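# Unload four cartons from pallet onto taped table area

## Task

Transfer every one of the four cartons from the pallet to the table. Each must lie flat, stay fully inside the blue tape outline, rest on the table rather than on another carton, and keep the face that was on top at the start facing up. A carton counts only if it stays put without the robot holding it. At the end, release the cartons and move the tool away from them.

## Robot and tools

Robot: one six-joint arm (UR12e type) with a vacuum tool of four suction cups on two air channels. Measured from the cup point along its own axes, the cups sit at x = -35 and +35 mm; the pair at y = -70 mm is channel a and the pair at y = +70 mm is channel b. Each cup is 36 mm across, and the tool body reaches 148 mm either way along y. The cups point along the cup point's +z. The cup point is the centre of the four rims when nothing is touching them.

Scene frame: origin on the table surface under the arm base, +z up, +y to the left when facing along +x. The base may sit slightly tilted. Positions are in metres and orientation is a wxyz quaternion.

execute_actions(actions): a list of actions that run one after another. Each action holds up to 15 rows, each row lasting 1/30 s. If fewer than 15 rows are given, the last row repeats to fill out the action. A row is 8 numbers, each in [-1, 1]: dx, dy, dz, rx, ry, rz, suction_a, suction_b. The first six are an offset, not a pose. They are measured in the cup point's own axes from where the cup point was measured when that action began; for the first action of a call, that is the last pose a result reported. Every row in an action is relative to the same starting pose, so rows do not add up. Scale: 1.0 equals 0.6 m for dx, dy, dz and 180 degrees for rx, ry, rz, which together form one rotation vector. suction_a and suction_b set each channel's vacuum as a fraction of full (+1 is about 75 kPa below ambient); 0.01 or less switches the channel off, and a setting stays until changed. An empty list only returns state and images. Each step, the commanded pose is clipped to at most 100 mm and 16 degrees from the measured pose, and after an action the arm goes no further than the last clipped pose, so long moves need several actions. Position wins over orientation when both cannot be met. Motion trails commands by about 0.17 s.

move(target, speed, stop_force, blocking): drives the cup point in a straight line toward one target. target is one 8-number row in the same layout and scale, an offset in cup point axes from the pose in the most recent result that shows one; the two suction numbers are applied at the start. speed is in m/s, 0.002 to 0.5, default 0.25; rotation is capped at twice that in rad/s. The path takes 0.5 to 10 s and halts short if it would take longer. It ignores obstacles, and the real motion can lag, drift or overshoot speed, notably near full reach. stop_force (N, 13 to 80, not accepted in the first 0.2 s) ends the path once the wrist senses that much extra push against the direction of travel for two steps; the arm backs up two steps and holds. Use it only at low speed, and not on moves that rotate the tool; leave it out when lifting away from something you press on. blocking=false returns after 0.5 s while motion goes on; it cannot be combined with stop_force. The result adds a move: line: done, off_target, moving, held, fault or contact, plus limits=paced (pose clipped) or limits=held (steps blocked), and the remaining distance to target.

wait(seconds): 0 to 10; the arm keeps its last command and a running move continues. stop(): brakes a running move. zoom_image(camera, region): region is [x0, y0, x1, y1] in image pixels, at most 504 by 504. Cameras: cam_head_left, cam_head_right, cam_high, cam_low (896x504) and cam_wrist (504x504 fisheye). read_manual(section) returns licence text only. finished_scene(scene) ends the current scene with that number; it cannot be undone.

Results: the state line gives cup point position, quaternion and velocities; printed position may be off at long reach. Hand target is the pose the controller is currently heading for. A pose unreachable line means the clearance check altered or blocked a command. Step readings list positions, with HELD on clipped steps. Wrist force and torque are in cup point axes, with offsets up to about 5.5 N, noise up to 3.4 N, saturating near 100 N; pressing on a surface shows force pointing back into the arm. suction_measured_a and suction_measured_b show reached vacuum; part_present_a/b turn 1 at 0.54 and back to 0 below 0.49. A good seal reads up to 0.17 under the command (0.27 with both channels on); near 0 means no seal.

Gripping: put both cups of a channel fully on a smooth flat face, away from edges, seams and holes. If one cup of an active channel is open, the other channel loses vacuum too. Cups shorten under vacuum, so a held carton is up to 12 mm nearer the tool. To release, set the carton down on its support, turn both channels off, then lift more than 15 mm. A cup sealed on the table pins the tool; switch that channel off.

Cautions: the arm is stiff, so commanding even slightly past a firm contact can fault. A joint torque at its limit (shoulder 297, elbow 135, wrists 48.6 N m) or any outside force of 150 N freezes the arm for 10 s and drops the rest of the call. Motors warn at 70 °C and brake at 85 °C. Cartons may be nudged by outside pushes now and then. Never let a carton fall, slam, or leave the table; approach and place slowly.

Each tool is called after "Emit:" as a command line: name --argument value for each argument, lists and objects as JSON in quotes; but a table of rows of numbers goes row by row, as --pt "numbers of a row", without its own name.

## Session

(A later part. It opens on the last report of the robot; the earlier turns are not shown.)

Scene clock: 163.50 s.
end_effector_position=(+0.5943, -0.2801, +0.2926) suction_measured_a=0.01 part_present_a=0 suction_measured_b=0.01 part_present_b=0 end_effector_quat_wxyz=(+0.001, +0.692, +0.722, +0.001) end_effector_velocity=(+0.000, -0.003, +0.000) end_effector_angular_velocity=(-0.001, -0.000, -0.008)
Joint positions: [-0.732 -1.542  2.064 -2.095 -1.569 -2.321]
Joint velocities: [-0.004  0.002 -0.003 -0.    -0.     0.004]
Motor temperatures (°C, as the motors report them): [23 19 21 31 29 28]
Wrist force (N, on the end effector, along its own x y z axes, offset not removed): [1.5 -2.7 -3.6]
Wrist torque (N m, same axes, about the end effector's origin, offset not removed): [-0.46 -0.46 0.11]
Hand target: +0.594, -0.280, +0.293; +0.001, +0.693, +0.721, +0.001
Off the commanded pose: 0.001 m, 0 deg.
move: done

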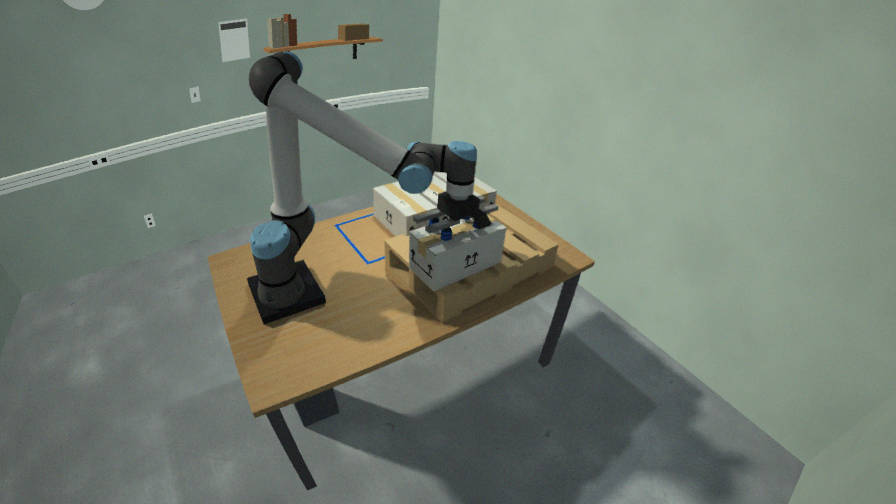

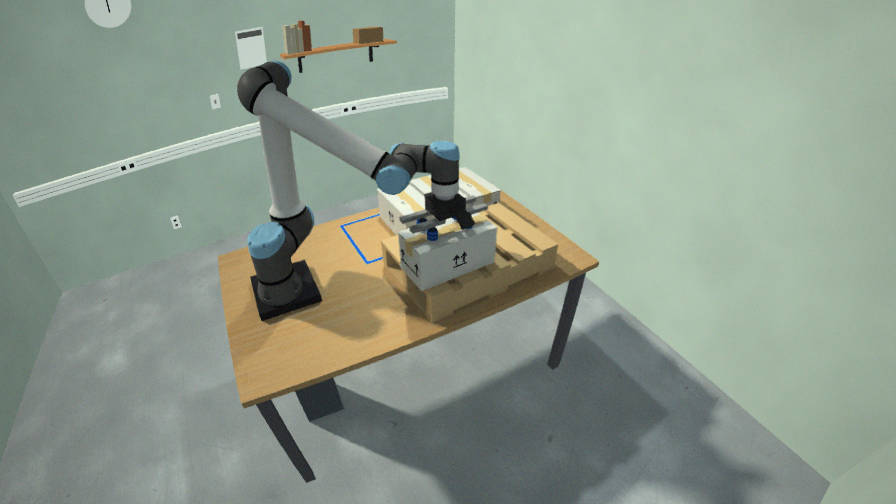

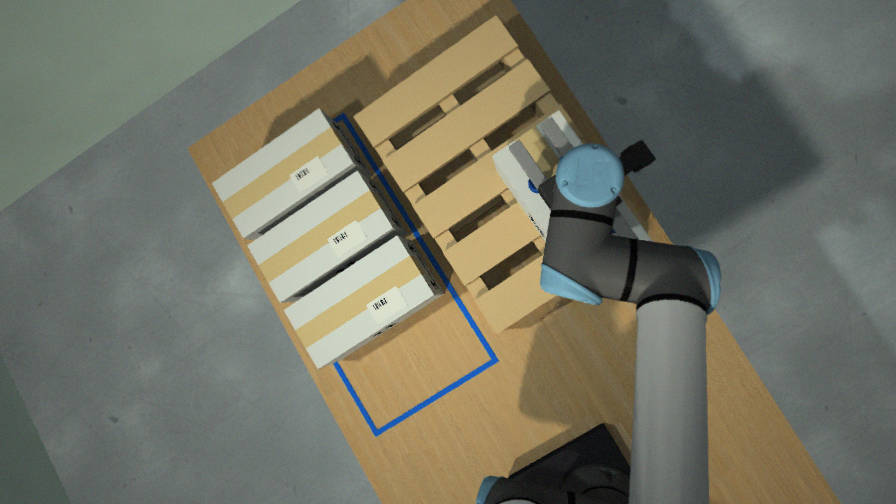

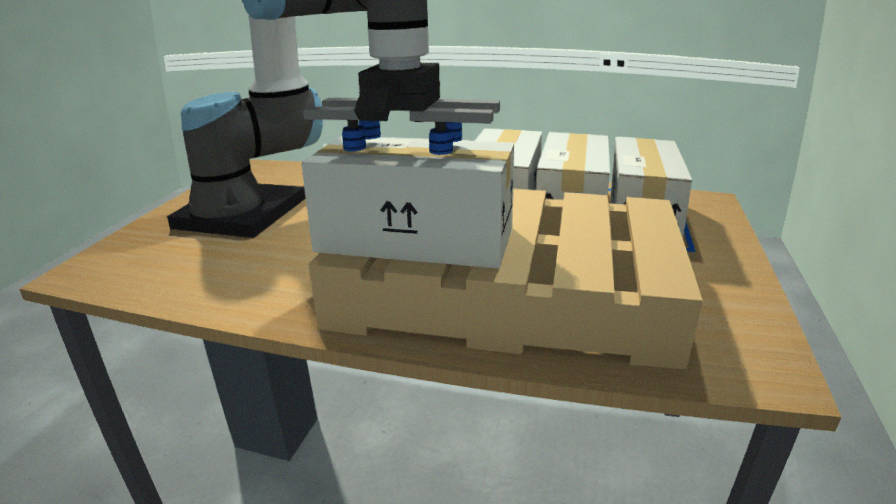

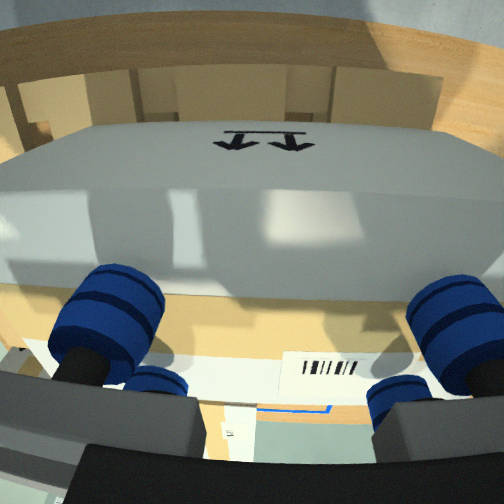

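Emit:
move --target '[0,0,0.025,0,0,0,0,0]' --speed 0.05

Emit:
execute_actions --actions '[[[0,0,0.002,0,0,0,1,1]],[[0,0,0.002,0,0,0,1,1]]]'

Emit:
move --target '[0,0,-0.088,0,0,0,1,1]' --speed 0.15

Emit:
move --target '[0.812,-0.13,0,0,0,-0.494,1,1]' --speed 0.45

Scene clock: 173.43 s.
end_effector_position=(+0.5943, -0.2802, +0.2780) suction_measured_a=0.01 part_present_a=0 suction_measured_b=0.01 part_present_b=0 end_effector_quat_wxyz=(+0.001, +0.692, +0.722, +0.001) end_effector_velocity=(+0.000, +0.001, -0.004) end_effector_angular_velocity=(+0.002, +0.001, +0.002)
Joint positions: [-0.732 -1.528  2.079 -2.124 -1.569 -2.321]
Joint velocities: [ 0.002  0.004  0.003 -0.005  0.001 -0.   ]
Motor temperatures (°C, as the motors report them): [23 19 21 31 29 28]
Wrist force (N, on the end effector, along its own x y z axes, offset not removed): [0.8 0.1 -11.7]
Wrist torque (N m, same axes, about the end effector's origin, offset not removed): [0.01 -0.31 0.05]
Hand target: +0.594, -0.280, +0.278; +0.001, +0.692, +0.722, +0.001
Off the commanded pose: 0.000 m, 0 deg.
move: done

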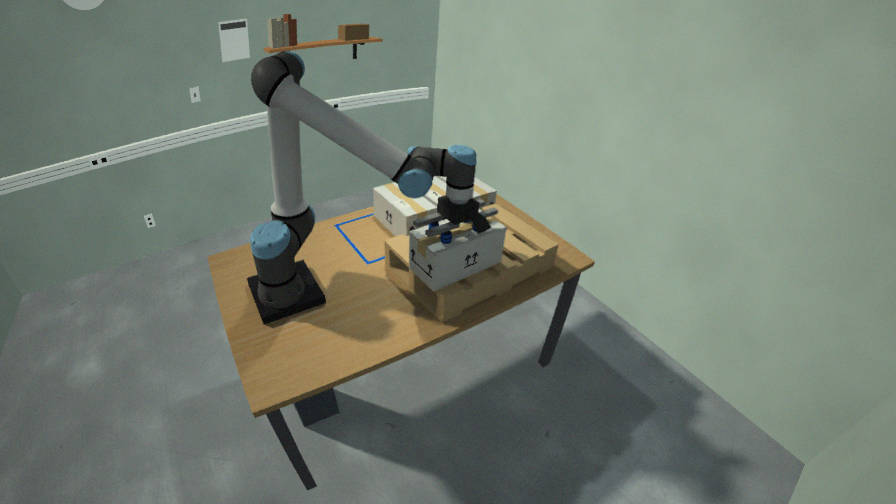

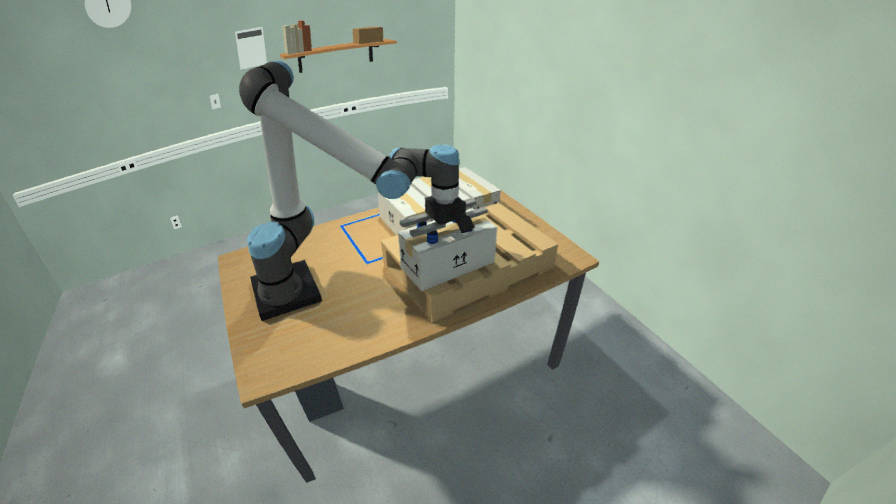

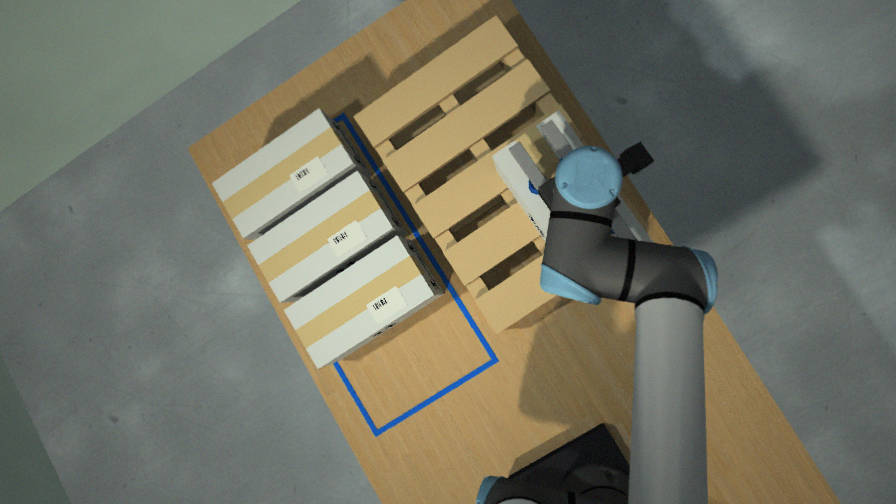

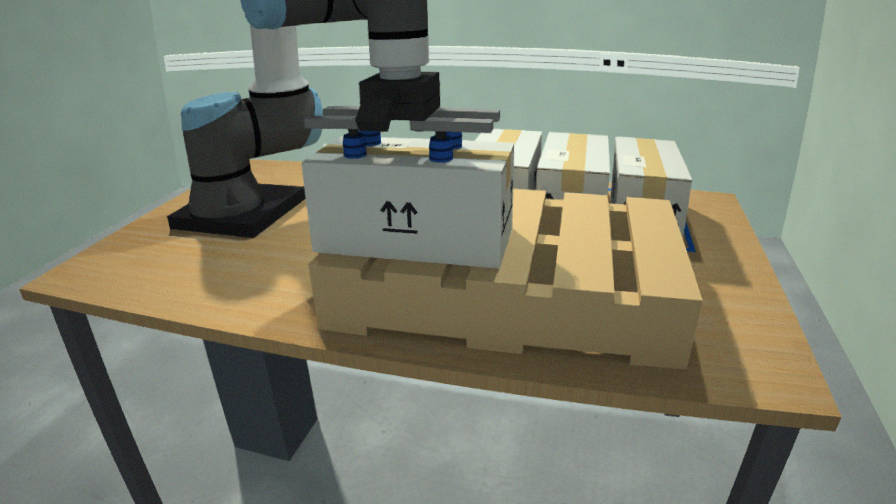

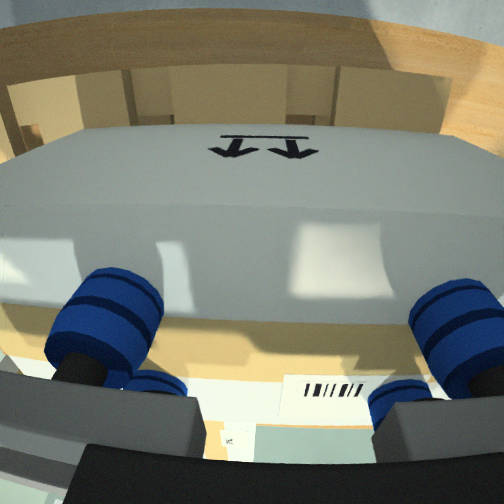

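Scene clock: 174.43 s.
end_effector_position=(+0.5943, -0.2801, +0.2756) suction_measured_a=0.71 part_present_a=1 suction_measured_b=0.71 part_present_b=1 end_effector_quat_wxyz=(+0.001, +0.692, +0.722, +0.001) end_effector_velocity=(+0.000, +0.000, -0.000) end_effector_angular_velocity=(-0.001, +0.001, +0.001)
Joint positions: [-0.732 -1.526  2.082 -2.129 -1.569 -2.321]
Joint velocities: [ 0.001  0.     0.    -0.    -0.001  0.   ]
Motor temperatures (°C, as the motors report them): [23 19 21 31 29 28]
Wrist force (N, on the end effector, along its own x y z axes, offset not removed): [-1.2 -1.7 19.8]
Wrist torque (N m, same axes, about the end effector's origin, offset not removed): [0.68 0.05 0.16]
Hand target: +0.594, -0.280, +0.276; +0.001, +0.692, +0.722, +0.001
Off the commanded pose: 0.000 m, 0 deg.
Step readings (end_effector_position; steps 1 to 15: 1st action; 16 to 30: 2nd action):
0: (+0.5943, -0.2802, +0.2780)
1: (+0.5943, -0.2802, +0.2779)
2: (+0.5943, -0.2801, +0.2777)
4: (+0.5942, -0.2801, +0.2772)
8: (+0.5943, -0.2801, +0.2768)
15: (+0.5943, -0.2801, +0.2767)
16: (+0.5943, -0.2801, +0.2767)
17: (+0.5943, -0.2802, +0.2766)
19: (+0.5943, -0.2801, +0.2762)
23: (+0.5943, -0.2801, +0.2758)
30: end_effector_position above

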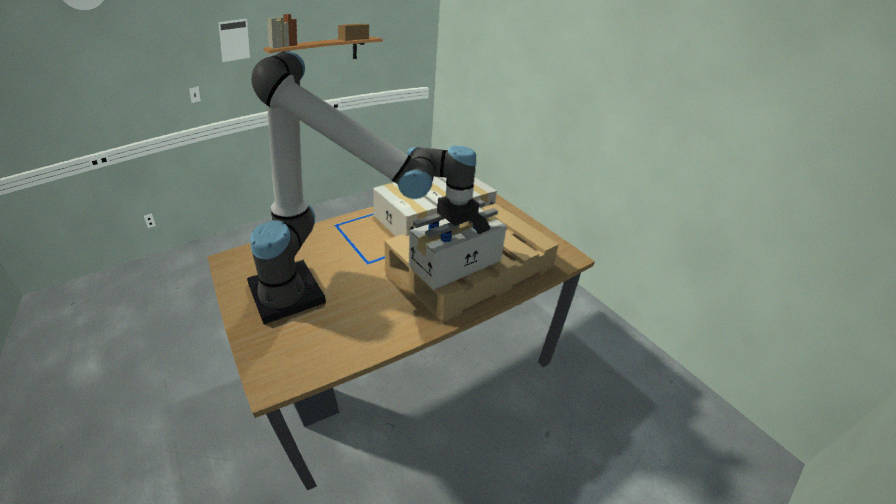

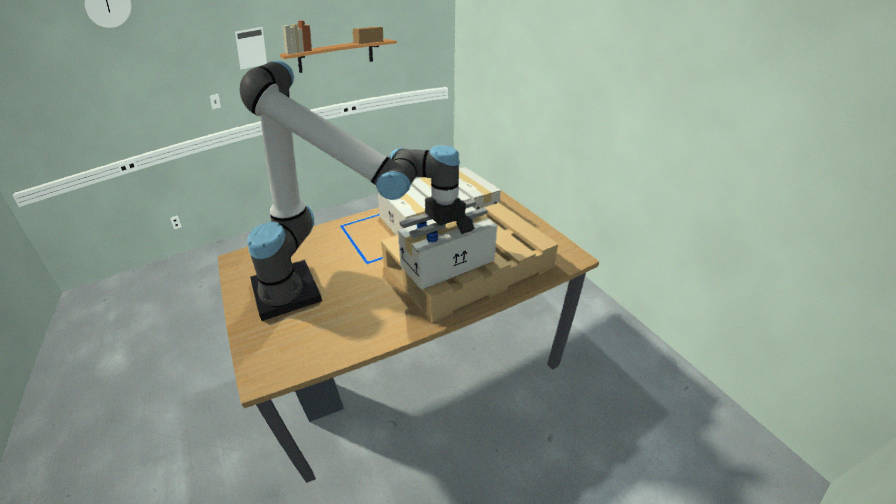

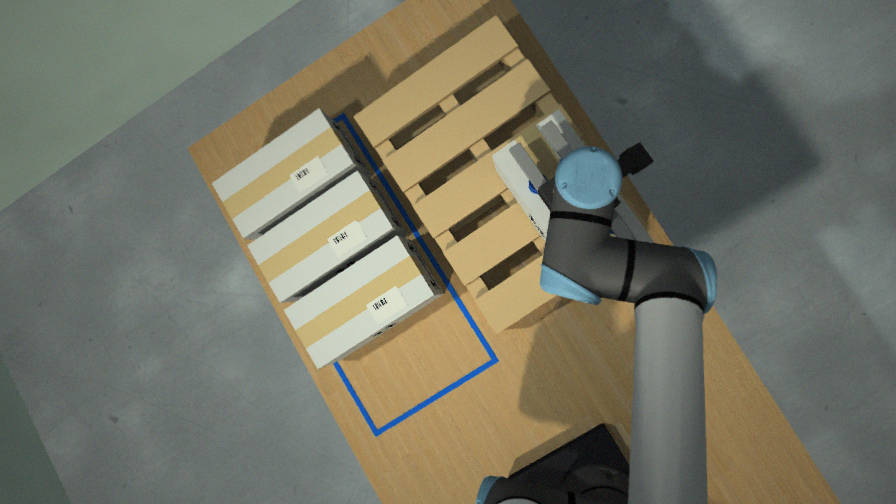

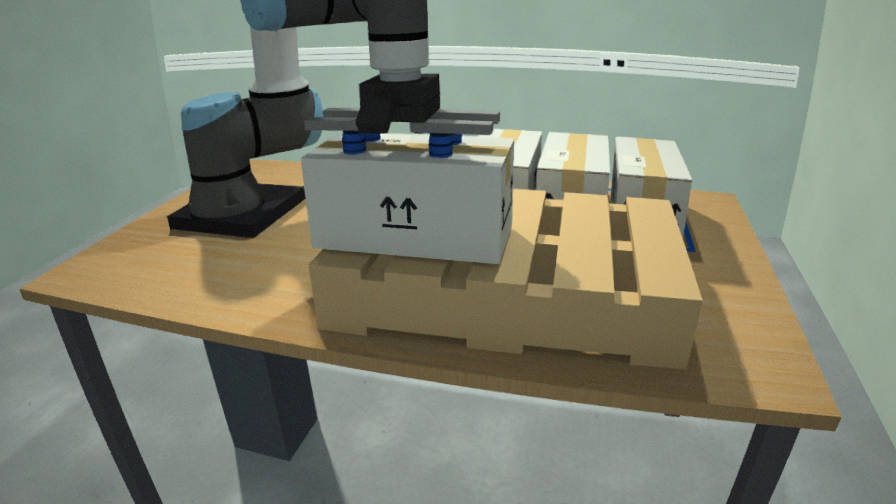

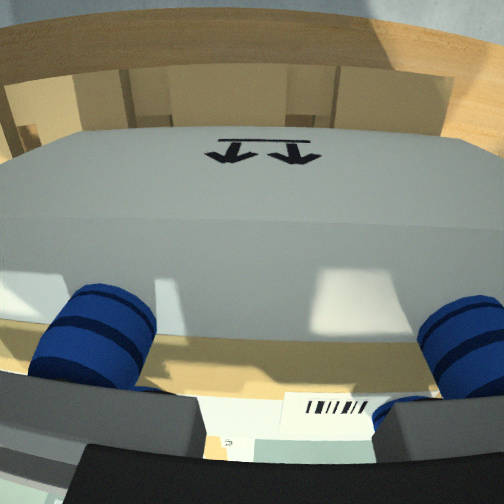

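Scene clock: 175.43 s.
end_effector_position=(+0.5942, -0.2801, +0.3280) suction_measured_a=0.76 part_present_a=1 suction_measured_b=0.76 part_present_b=1 end_effector_quat_wxyz=(+0.001, +0.692, +0.722, +0.001) end_effector_velocity=(+0.000, +0.000, +0.003) end_effector_angular_velocity=(+0.001, -0.001, +0.000)
Joint positions: [-0.732 -1.573  2.025 -2.025 -1.569 -2.321]
Joint velocities: [-0.    -0.002 -0.003  0.005  0.001 -0.   ]
Motor temperatures (°C, as the motors report them): [23 19 21 31 29 28]
Wrist force (N, on the end effector, along its own x y z axes, offset not removed): [-2.4 -1.3 18.1]
Wrist torque (N m, same axes, about the end effector's origin, offset not removed): [0.77 0.16 0.08]
Hand target: +0.594, -0.280, +0.328; +0.001, +0.692, +0.722, +0.001
Off the commanded pose: 0.000 m, 0 deg.
move: done

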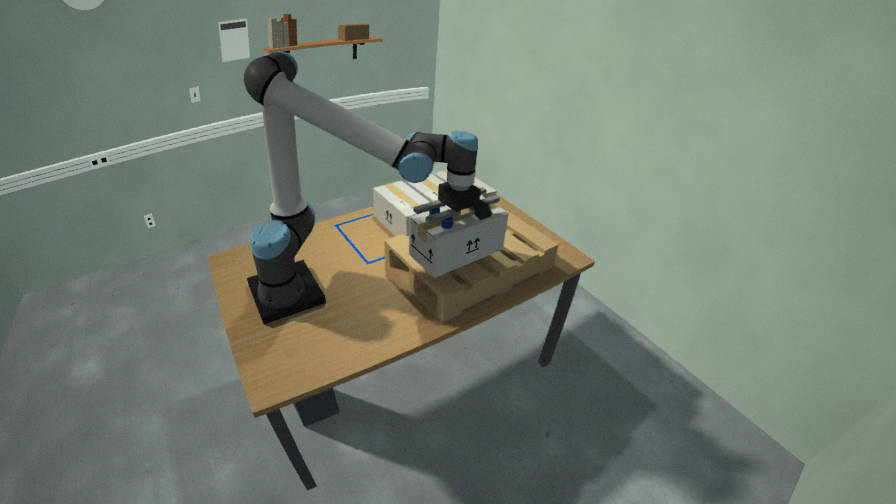

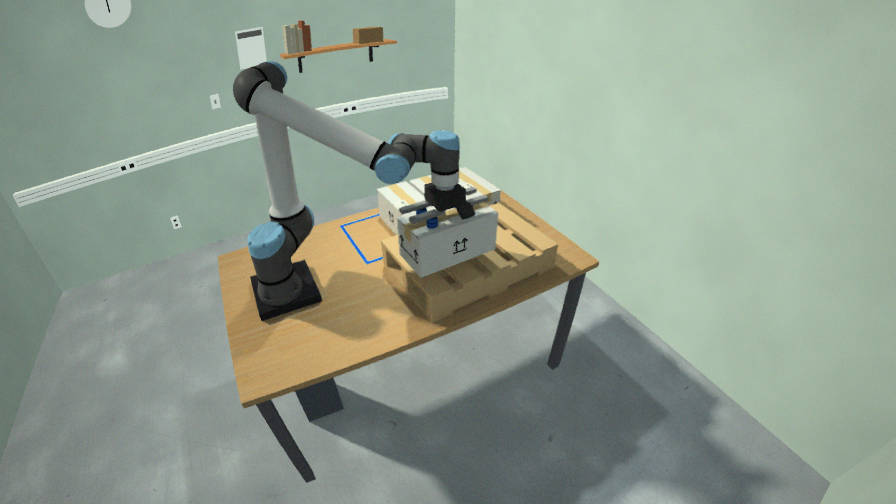

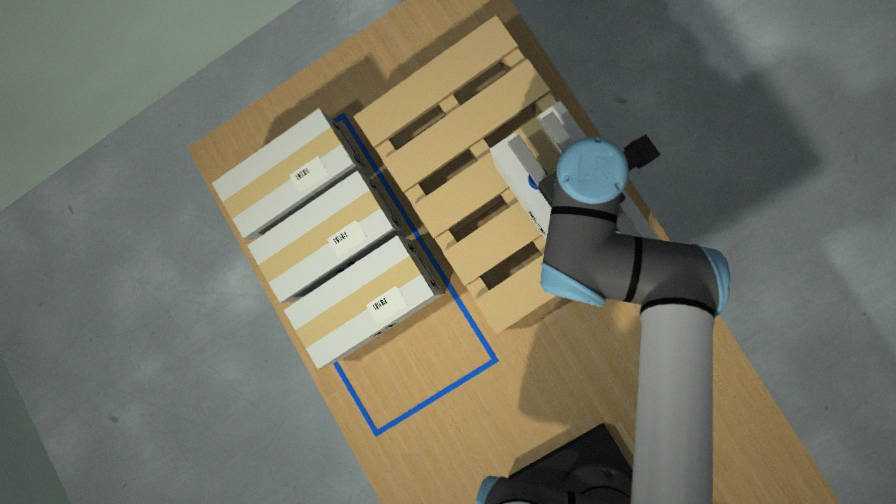

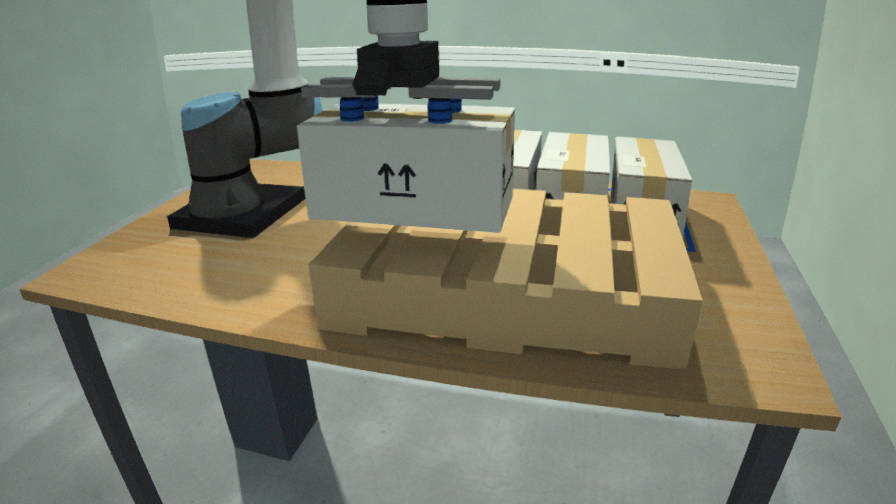

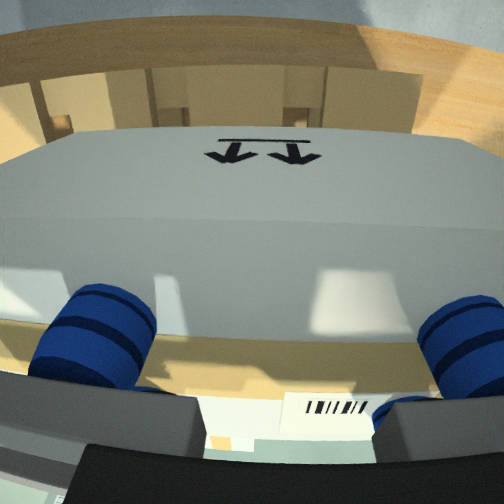

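Scene clock: 177.93 s.
end_effector_position=(+0.4959, +0.2028, +0.3281) suction_measured_a=0.76 part_present_a=1 suction_measured_b=0.76 part_present_b=1 end_effector_quat_wxyz=(+0.002, -0.011, +1.000, +0.000) end_effector_velocity=(-0.000, +0.003, +0.000) end_effector_angular_velocity=(-0.001, -0.001, +0.008)
Joint positions: [ 0.034 -1.793  2.216 -1.997 -1.571 -3.106]
Joint velocities: [ 0.006  0.001 -0.001 -0.    -0.001 -0.002]
Motor temperatures (°C, as the motors report them): [23 19 21 31 29 28]
Wrist force (N, on the end effector, along its own x y z axes, offset not removed): [-0.6 0.9 21.9]
Wrist torque (N m, same axes, about the end effector's origin, offset not removed): [1.06 -0.04 0.10]
Hand target: +0.496, +0.203, +0.328; +0.002, -0.011, +1.000, +0.000
Off the commanded pose: 0.001 m, 0 deg.
move: done

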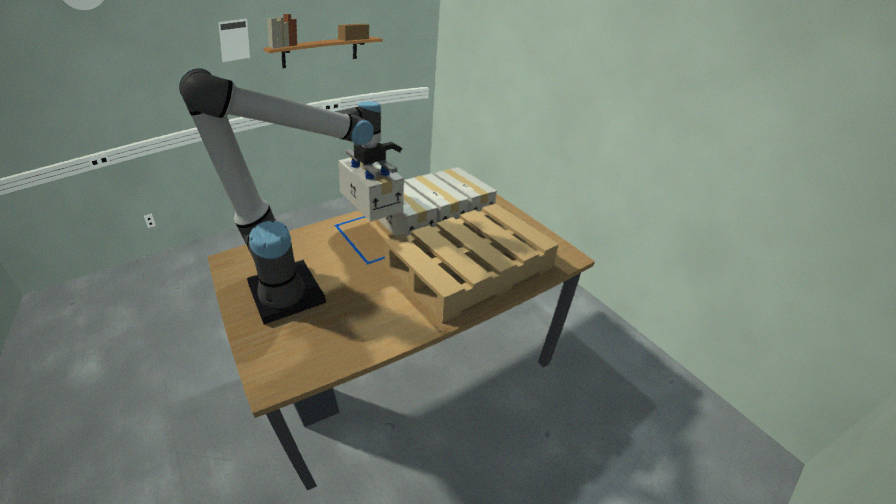

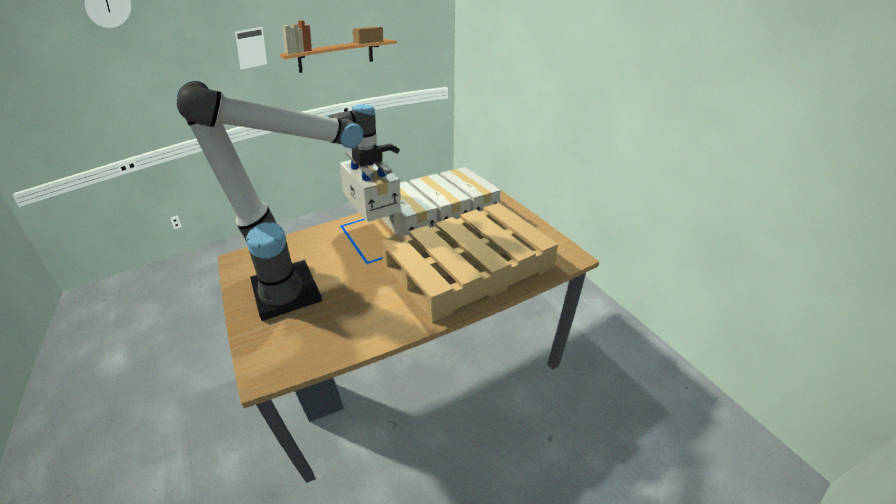

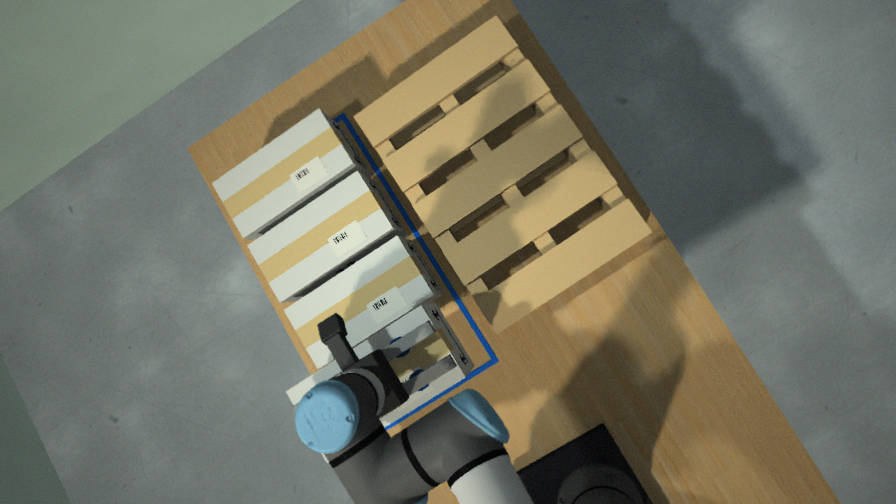

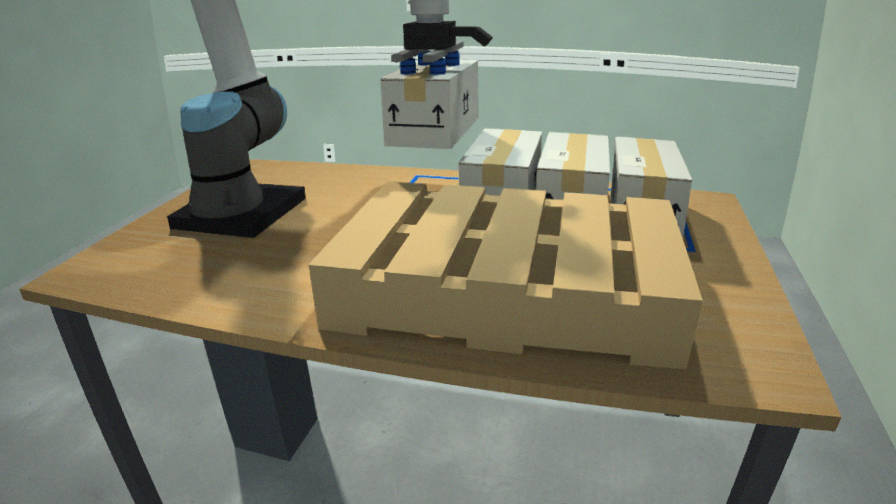

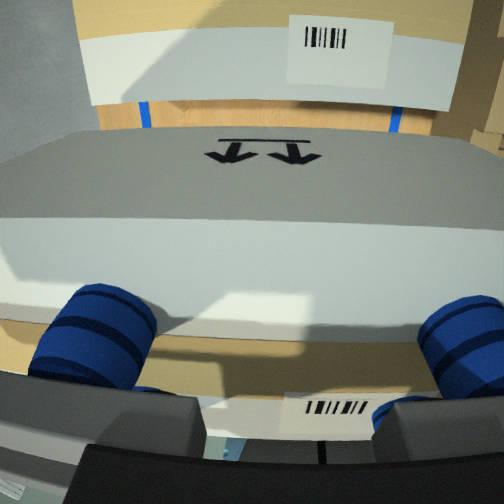

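Emit:
execute_actions --actions '[]'

Scene clock: 187.67 s.
end_effector_position=(+0.4959, +0.2031, +0.3281) suction_measured_a=0.76 part_present_a=1 suction_measured_b=0.76 part_present_b=1 end_effector_quat_wxyz=(+0.002, -0.011, +1.000, +0.000) end_effector_velocity=(+0.000, -0.000, +0.000) end_effector_angular_velocity=(+0.000, -0.001, -0.001)
Joint positions: [ 0.035 -1.792  2.216 -1.997 -1.571 -3.106]
Joint velocities: [-0.001 -0.001 -0.    -0.     0.     0.   ]
Motor temperatures (°C, as the motors report them): [23 19 21 31 29 28]
Wrist force (N, on the end effector, along its own x y z axes, offset not removed): [-0.3 -1.3 20.0]
Wrist torque (N m, same axes, about the end effector's origin, offset not removed): [0.77 -0.06 0.10]
Hand target: +0.496, +0.203, +0.328; +0.002, -0.011, +1.000, +0.000
Off the commanded pose: 0.000 m, 0 deg.

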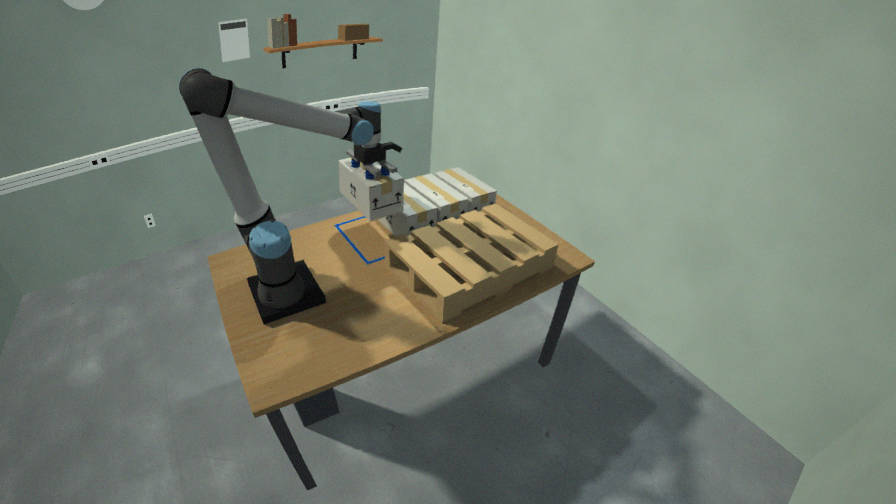

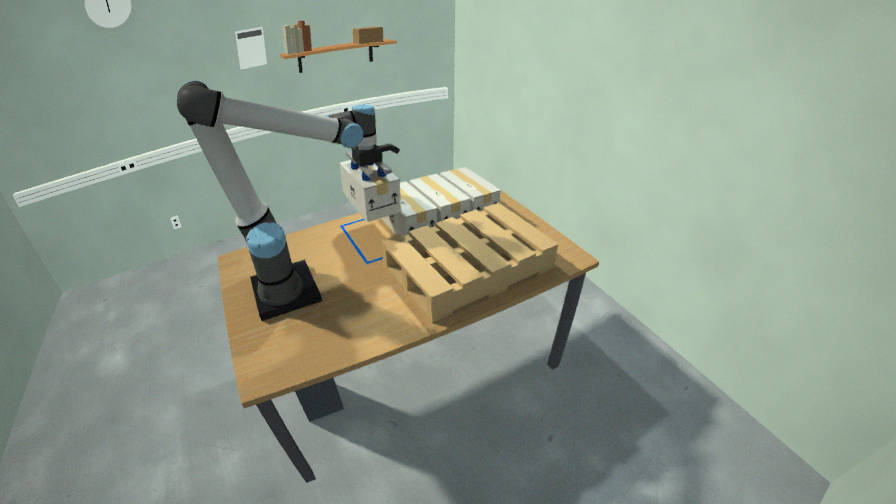

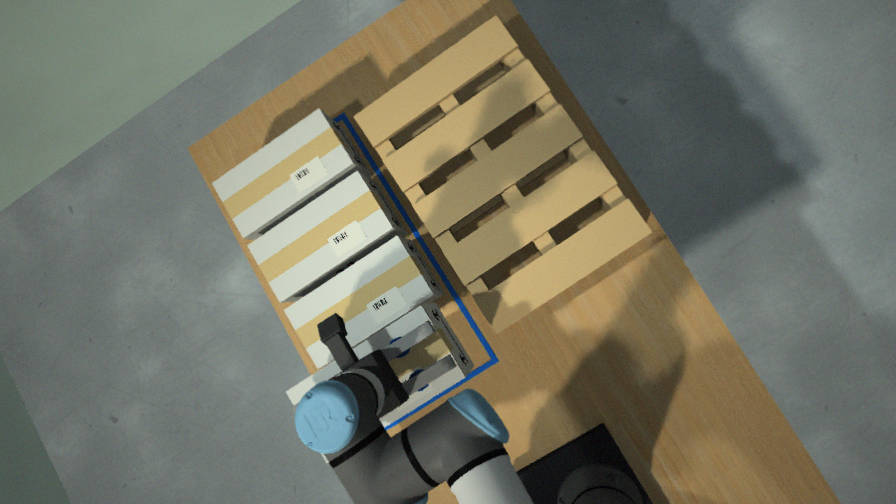

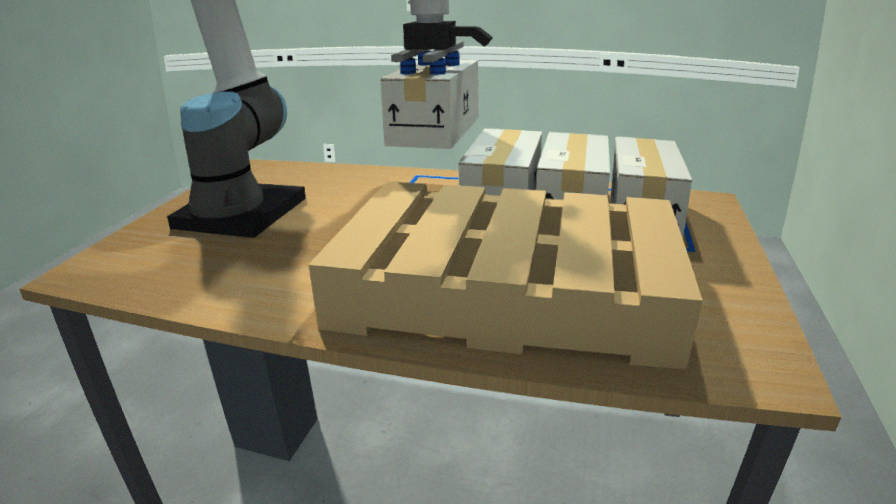

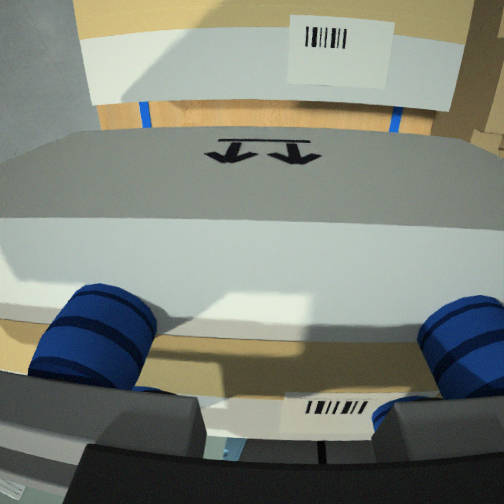

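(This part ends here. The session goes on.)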